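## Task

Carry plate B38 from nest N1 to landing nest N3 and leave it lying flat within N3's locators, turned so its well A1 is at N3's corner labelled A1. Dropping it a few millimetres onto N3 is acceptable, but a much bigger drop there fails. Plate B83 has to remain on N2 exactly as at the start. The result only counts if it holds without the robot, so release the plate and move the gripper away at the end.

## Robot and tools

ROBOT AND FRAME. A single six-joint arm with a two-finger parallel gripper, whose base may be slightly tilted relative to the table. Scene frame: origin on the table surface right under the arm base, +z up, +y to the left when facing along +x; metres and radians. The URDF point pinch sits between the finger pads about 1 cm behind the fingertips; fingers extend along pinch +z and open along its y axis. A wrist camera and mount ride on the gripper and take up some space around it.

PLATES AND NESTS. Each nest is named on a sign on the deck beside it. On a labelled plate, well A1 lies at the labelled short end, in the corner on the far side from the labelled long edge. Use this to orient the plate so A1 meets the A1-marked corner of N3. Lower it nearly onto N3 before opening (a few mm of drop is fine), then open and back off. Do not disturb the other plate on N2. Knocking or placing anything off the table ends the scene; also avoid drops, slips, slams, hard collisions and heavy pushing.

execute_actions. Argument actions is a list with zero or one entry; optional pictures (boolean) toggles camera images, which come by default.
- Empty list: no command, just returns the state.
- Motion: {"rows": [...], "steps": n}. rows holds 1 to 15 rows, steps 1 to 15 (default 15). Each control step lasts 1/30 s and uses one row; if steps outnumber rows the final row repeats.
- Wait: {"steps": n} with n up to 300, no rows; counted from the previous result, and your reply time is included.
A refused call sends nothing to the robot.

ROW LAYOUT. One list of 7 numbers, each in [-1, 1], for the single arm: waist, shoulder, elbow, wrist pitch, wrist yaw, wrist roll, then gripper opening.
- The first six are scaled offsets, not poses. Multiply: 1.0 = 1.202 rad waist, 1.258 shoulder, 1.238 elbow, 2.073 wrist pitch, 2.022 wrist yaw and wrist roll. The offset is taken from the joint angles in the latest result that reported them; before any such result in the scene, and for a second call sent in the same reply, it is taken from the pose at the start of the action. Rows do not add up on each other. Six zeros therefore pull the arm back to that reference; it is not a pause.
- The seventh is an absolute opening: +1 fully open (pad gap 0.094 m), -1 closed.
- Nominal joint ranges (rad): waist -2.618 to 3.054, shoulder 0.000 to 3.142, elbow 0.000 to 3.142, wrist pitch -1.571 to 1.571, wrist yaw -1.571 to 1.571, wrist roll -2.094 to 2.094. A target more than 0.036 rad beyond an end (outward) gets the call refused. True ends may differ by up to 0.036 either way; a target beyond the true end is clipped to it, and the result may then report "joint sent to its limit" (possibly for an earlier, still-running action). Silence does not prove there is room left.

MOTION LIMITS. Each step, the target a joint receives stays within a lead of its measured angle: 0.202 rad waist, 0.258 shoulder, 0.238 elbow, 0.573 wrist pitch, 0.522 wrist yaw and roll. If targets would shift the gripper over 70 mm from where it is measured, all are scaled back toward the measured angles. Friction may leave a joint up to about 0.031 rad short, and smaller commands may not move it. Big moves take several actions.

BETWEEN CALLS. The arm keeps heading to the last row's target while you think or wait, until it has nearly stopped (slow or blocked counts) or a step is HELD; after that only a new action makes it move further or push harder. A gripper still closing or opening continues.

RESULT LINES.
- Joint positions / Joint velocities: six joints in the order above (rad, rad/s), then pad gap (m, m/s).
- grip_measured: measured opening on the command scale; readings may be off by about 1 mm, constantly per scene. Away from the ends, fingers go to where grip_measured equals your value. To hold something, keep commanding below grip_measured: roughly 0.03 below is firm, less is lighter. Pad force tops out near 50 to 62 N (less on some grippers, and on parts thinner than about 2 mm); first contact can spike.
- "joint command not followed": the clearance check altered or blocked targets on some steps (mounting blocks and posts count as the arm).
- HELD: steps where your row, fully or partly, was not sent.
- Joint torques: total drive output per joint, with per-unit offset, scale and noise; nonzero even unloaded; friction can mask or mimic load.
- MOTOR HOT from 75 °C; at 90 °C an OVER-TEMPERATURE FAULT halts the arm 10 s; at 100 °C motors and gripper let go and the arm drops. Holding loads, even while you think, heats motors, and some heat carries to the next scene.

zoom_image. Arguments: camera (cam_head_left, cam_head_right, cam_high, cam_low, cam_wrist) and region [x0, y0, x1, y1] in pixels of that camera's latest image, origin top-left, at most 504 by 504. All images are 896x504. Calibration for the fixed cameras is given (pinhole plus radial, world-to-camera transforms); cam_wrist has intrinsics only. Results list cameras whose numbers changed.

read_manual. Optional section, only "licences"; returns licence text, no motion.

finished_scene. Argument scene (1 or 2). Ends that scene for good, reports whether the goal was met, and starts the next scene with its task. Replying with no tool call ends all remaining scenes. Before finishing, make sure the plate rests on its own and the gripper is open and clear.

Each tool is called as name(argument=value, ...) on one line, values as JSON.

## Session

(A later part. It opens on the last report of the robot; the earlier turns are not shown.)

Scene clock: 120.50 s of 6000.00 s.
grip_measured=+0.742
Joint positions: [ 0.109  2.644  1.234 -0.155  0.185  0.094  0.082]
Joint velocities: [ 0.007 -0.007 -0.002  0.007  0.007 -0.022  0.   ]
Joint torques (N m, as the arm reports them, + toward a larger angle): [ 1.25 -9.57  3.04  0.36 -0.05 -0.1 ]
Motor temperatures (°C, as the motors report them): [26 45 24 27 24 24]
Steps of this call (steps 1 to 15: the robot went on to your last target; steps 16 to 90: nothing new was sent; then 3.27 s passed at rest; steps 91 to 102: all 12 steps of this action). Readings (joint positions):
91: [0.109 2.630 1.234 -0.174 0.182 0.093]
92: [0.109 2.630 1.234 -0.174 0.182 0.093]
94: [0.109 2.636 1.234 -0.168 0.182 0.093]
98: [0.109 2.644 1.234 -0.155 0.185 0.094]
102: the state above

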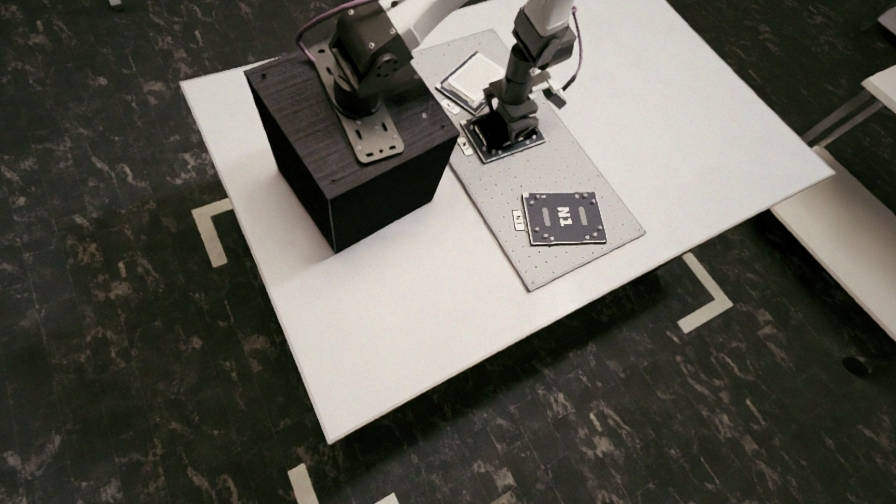

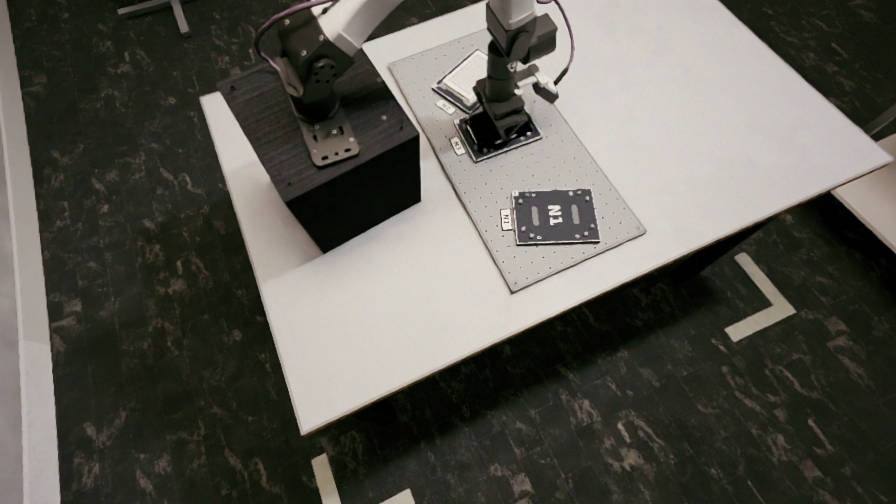

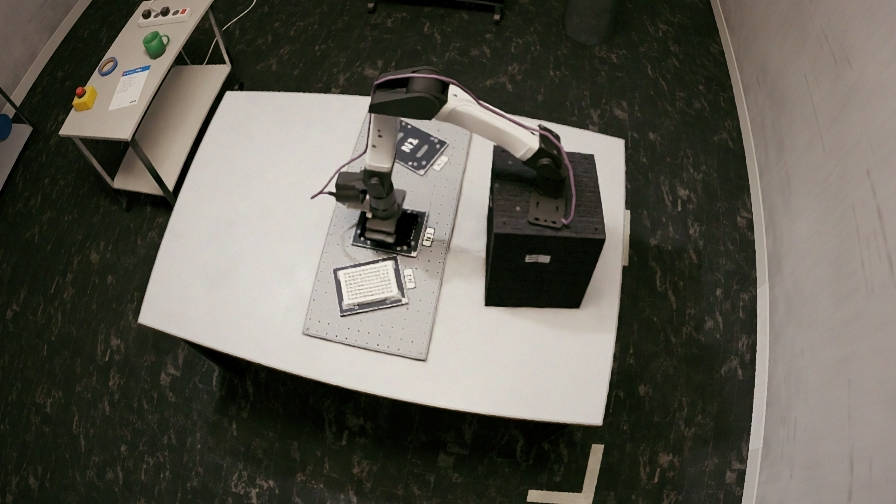

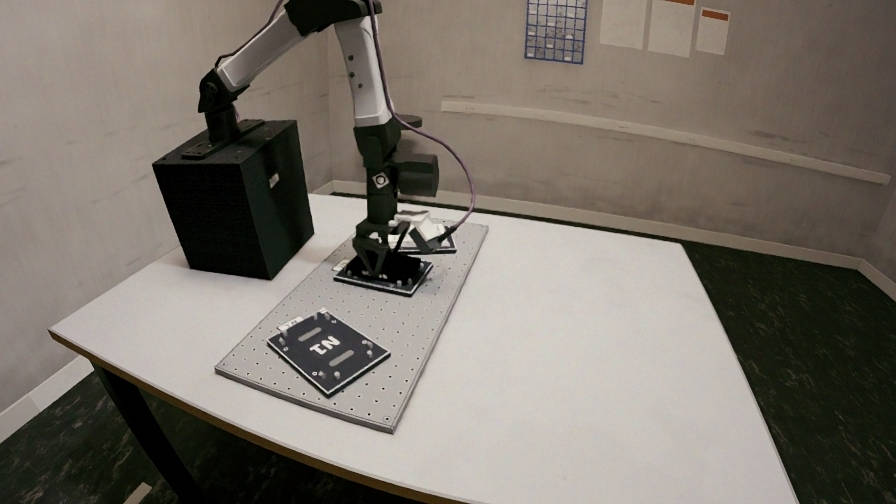

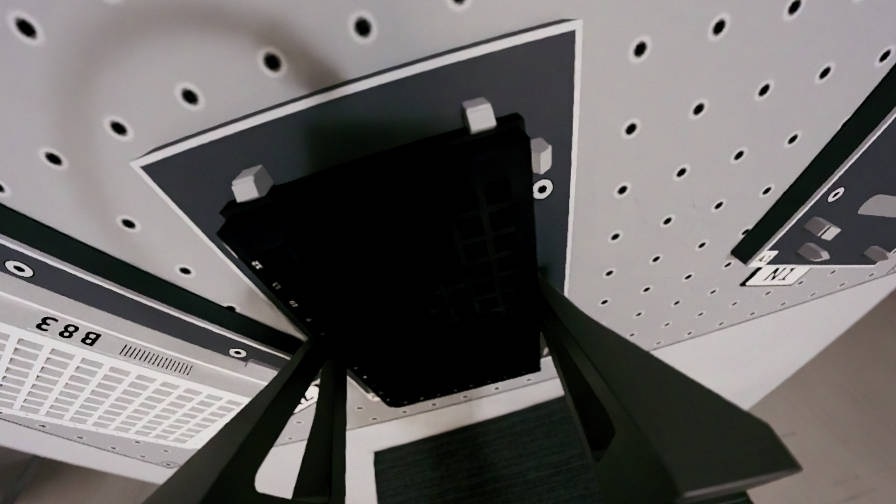

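Matches seated reference. Release.

execute_actions(actions=[{"rows":[[0,0,0,0,0,0,1],[0,0,0,0,0,0,1],[0,0,0,0,0,0,1],[0,0,0,0,0,0,1],[0,0,0,0,0,0,1],[0,-0.03,-0.01,-0.01,0,0,1],[0,-0.06,-0.025,-0.02,0,0,1],[0,-0.1,-0.04,-0.035,0,0,1],[0,-0.14,-0.055,-0.05,0,0,1],[0,-0.18,-0.07,-0.065,0,0,1],[0,-0.22,-0.09,-0.08,0,0,1],[0,-0.26,-0.105,-0.095,0,0,1],[0,-0.3,-0.12,-0.1,0,0,1]],"steps":15}], pictures=false)

execute_actions(actions=[{"rows":[[0,-0.05,0,0,0,0,1],[0,-0.1,0,0,0,0,1],[0,-0.2,0,0,0,0,1],[0,-0.3,0,0,0,0,1],[0,-0.4,0,0,0,0,1]],"steps":15}])

Scene clock: 122.50 s of 6000.00 s.
grip_measured=+1.000
Joint positions: [ 0.109  2.298  1.11  -0.312  0.184  0.094  0.094]
Joint velocities: [-0.002 -0.989  0.002 -0.212 -0.007  0.022  0.   ]
Joint torques (N m, as the arm reports them, + toward a larger angle): [ 1.19 -8.81  2.44  0.42  0.04 -0.11]
Motor temperatures (°C, as the motors report them): [26 45 24 27 24 24]
Steps of this call (steps 1 to 15: the robot went on to your last target; steps 16 to 45: nothing new was sent; steps 46 to 60: all 15 steps of this action). Readings (joint positions):
46: [0.109 2.644 1.234 -0.154 0.184 0.094]
47: [0.109 2.644 1.234 -0.154 0.184 0.094]
49: [0.109 2.644 1.234 -0.155 0.184 0.094]
53: [0.109 2.619 1.219 -0.172 0.184 0.094]
60: the state above

Scene clock: 123.00 s of 6000.00 s.
grip_measured=+1.000
Joint positions: [ 0.109  1.771  1.122 -0.288  0.184  0.094  0.094]
Joint velocities: [ 0.002  0.09   0.012 -0.256 -0.007  0.051  0.   ]
Joint torques (N m, as the arm reports them, + toward a larger angle): [ 1.03 -7.98  6.57  1.77 -0.05 -0.13]
Motor temperatures (°C, as the motors report them): [26 45 24 27 24 24]
Steps of this call (steps 1 to 15: all 15 steps of this action). Readings (joint positions):
1: [0.109 2.268 1.110 -0.310 0.184 0.094]
2: [0.109 2.241 1.110 -0.309 0.184 0.094]
4: [0.109 2.161 1.105 -0.320 0.184 0.094]
8: [0.109 1.932 1.105 -0.319 0.184 0.094]
15: the state above

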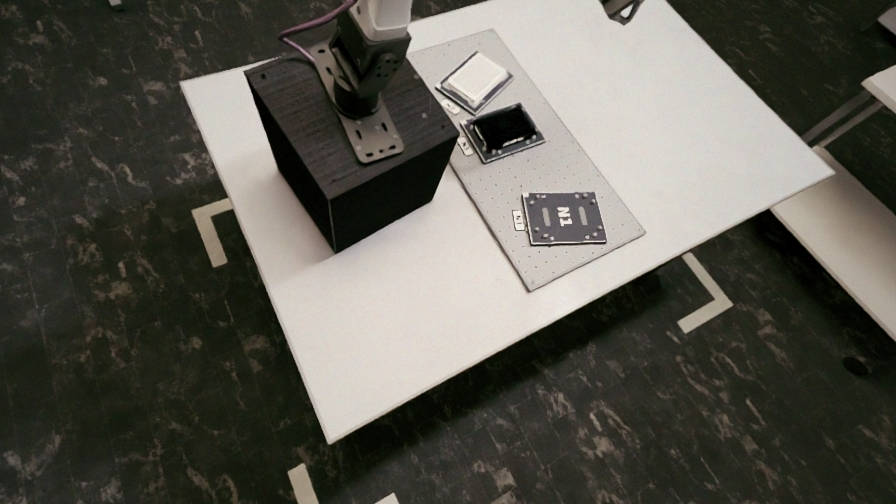

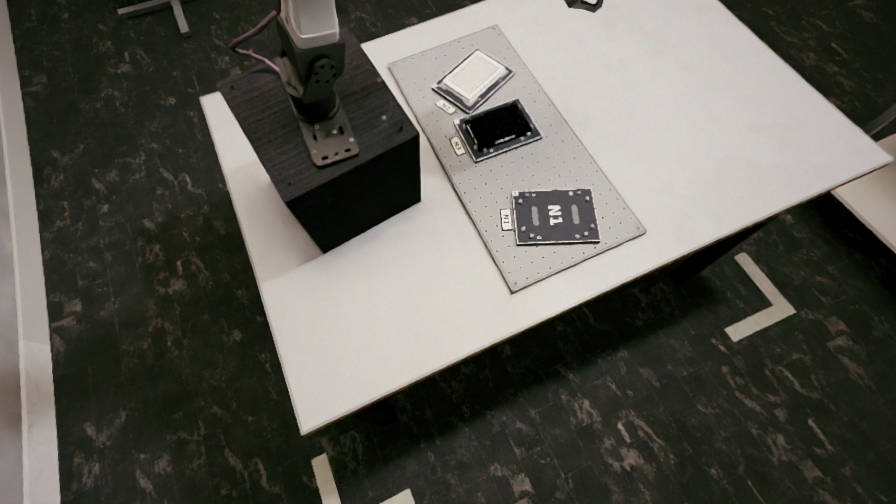

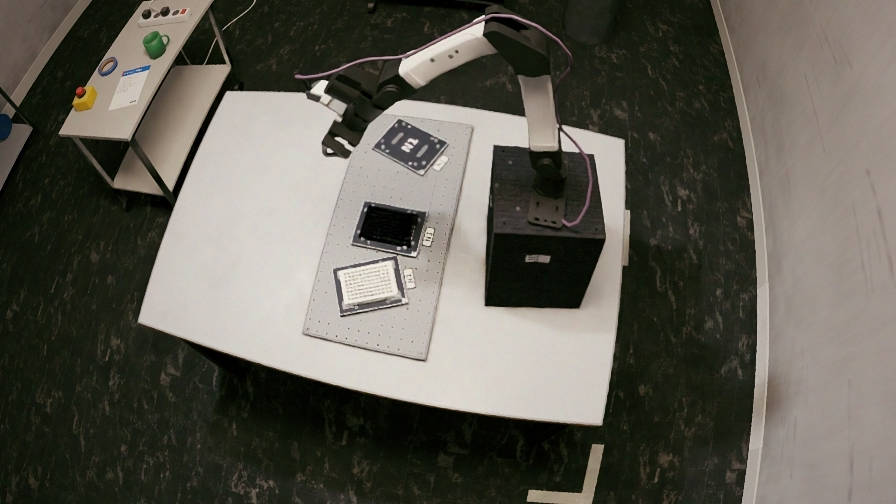

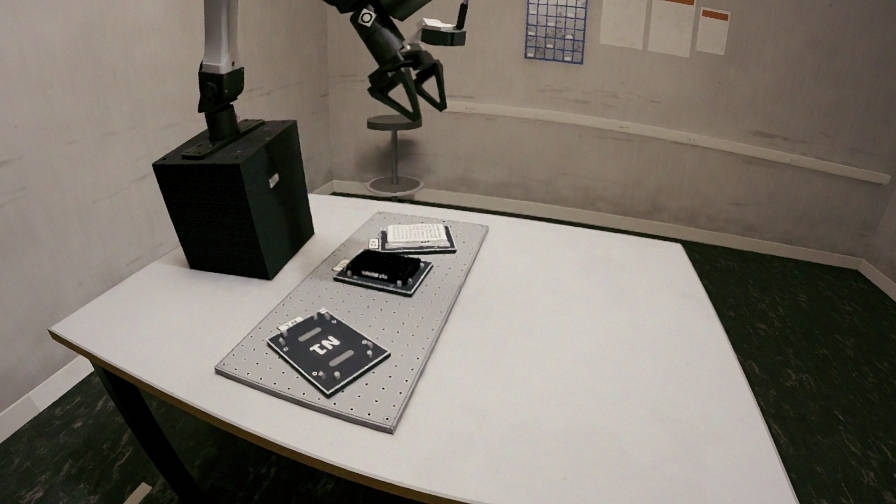

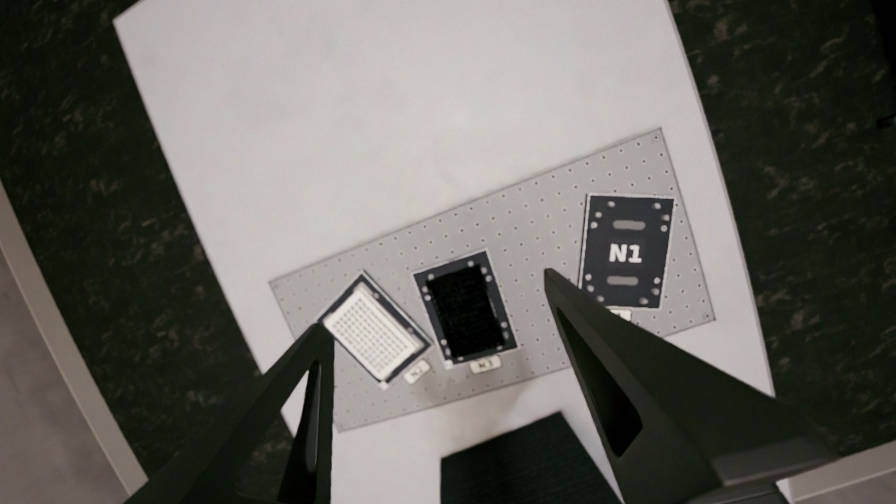

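zoom_image(camera="cam_low", region=[310,230,470,320])

zoom_image(camera="cam_high", region=[330,180,460,270])

Region (310, 230, 470, 320) of cam_low's 896x504 image, scaled by 3.150, with more detail than that image has; it fills the top 284 rows of this view, and the rest is white.

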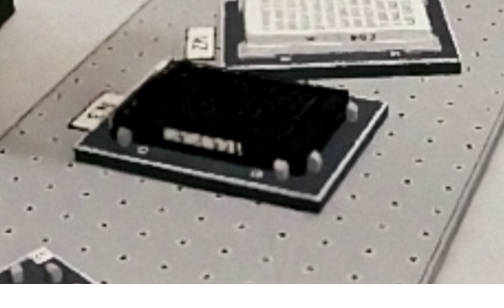

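Region (330, 180, 460, 270) of cam_high's 896x504 image, scaled by 3.877, with more detail than that image has; it fills the top 349 rows of this view, and the rest is white.

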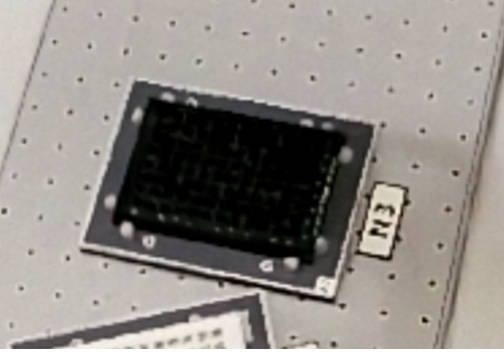

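finished_scene(scene=1)

The scene is finished: the task was done.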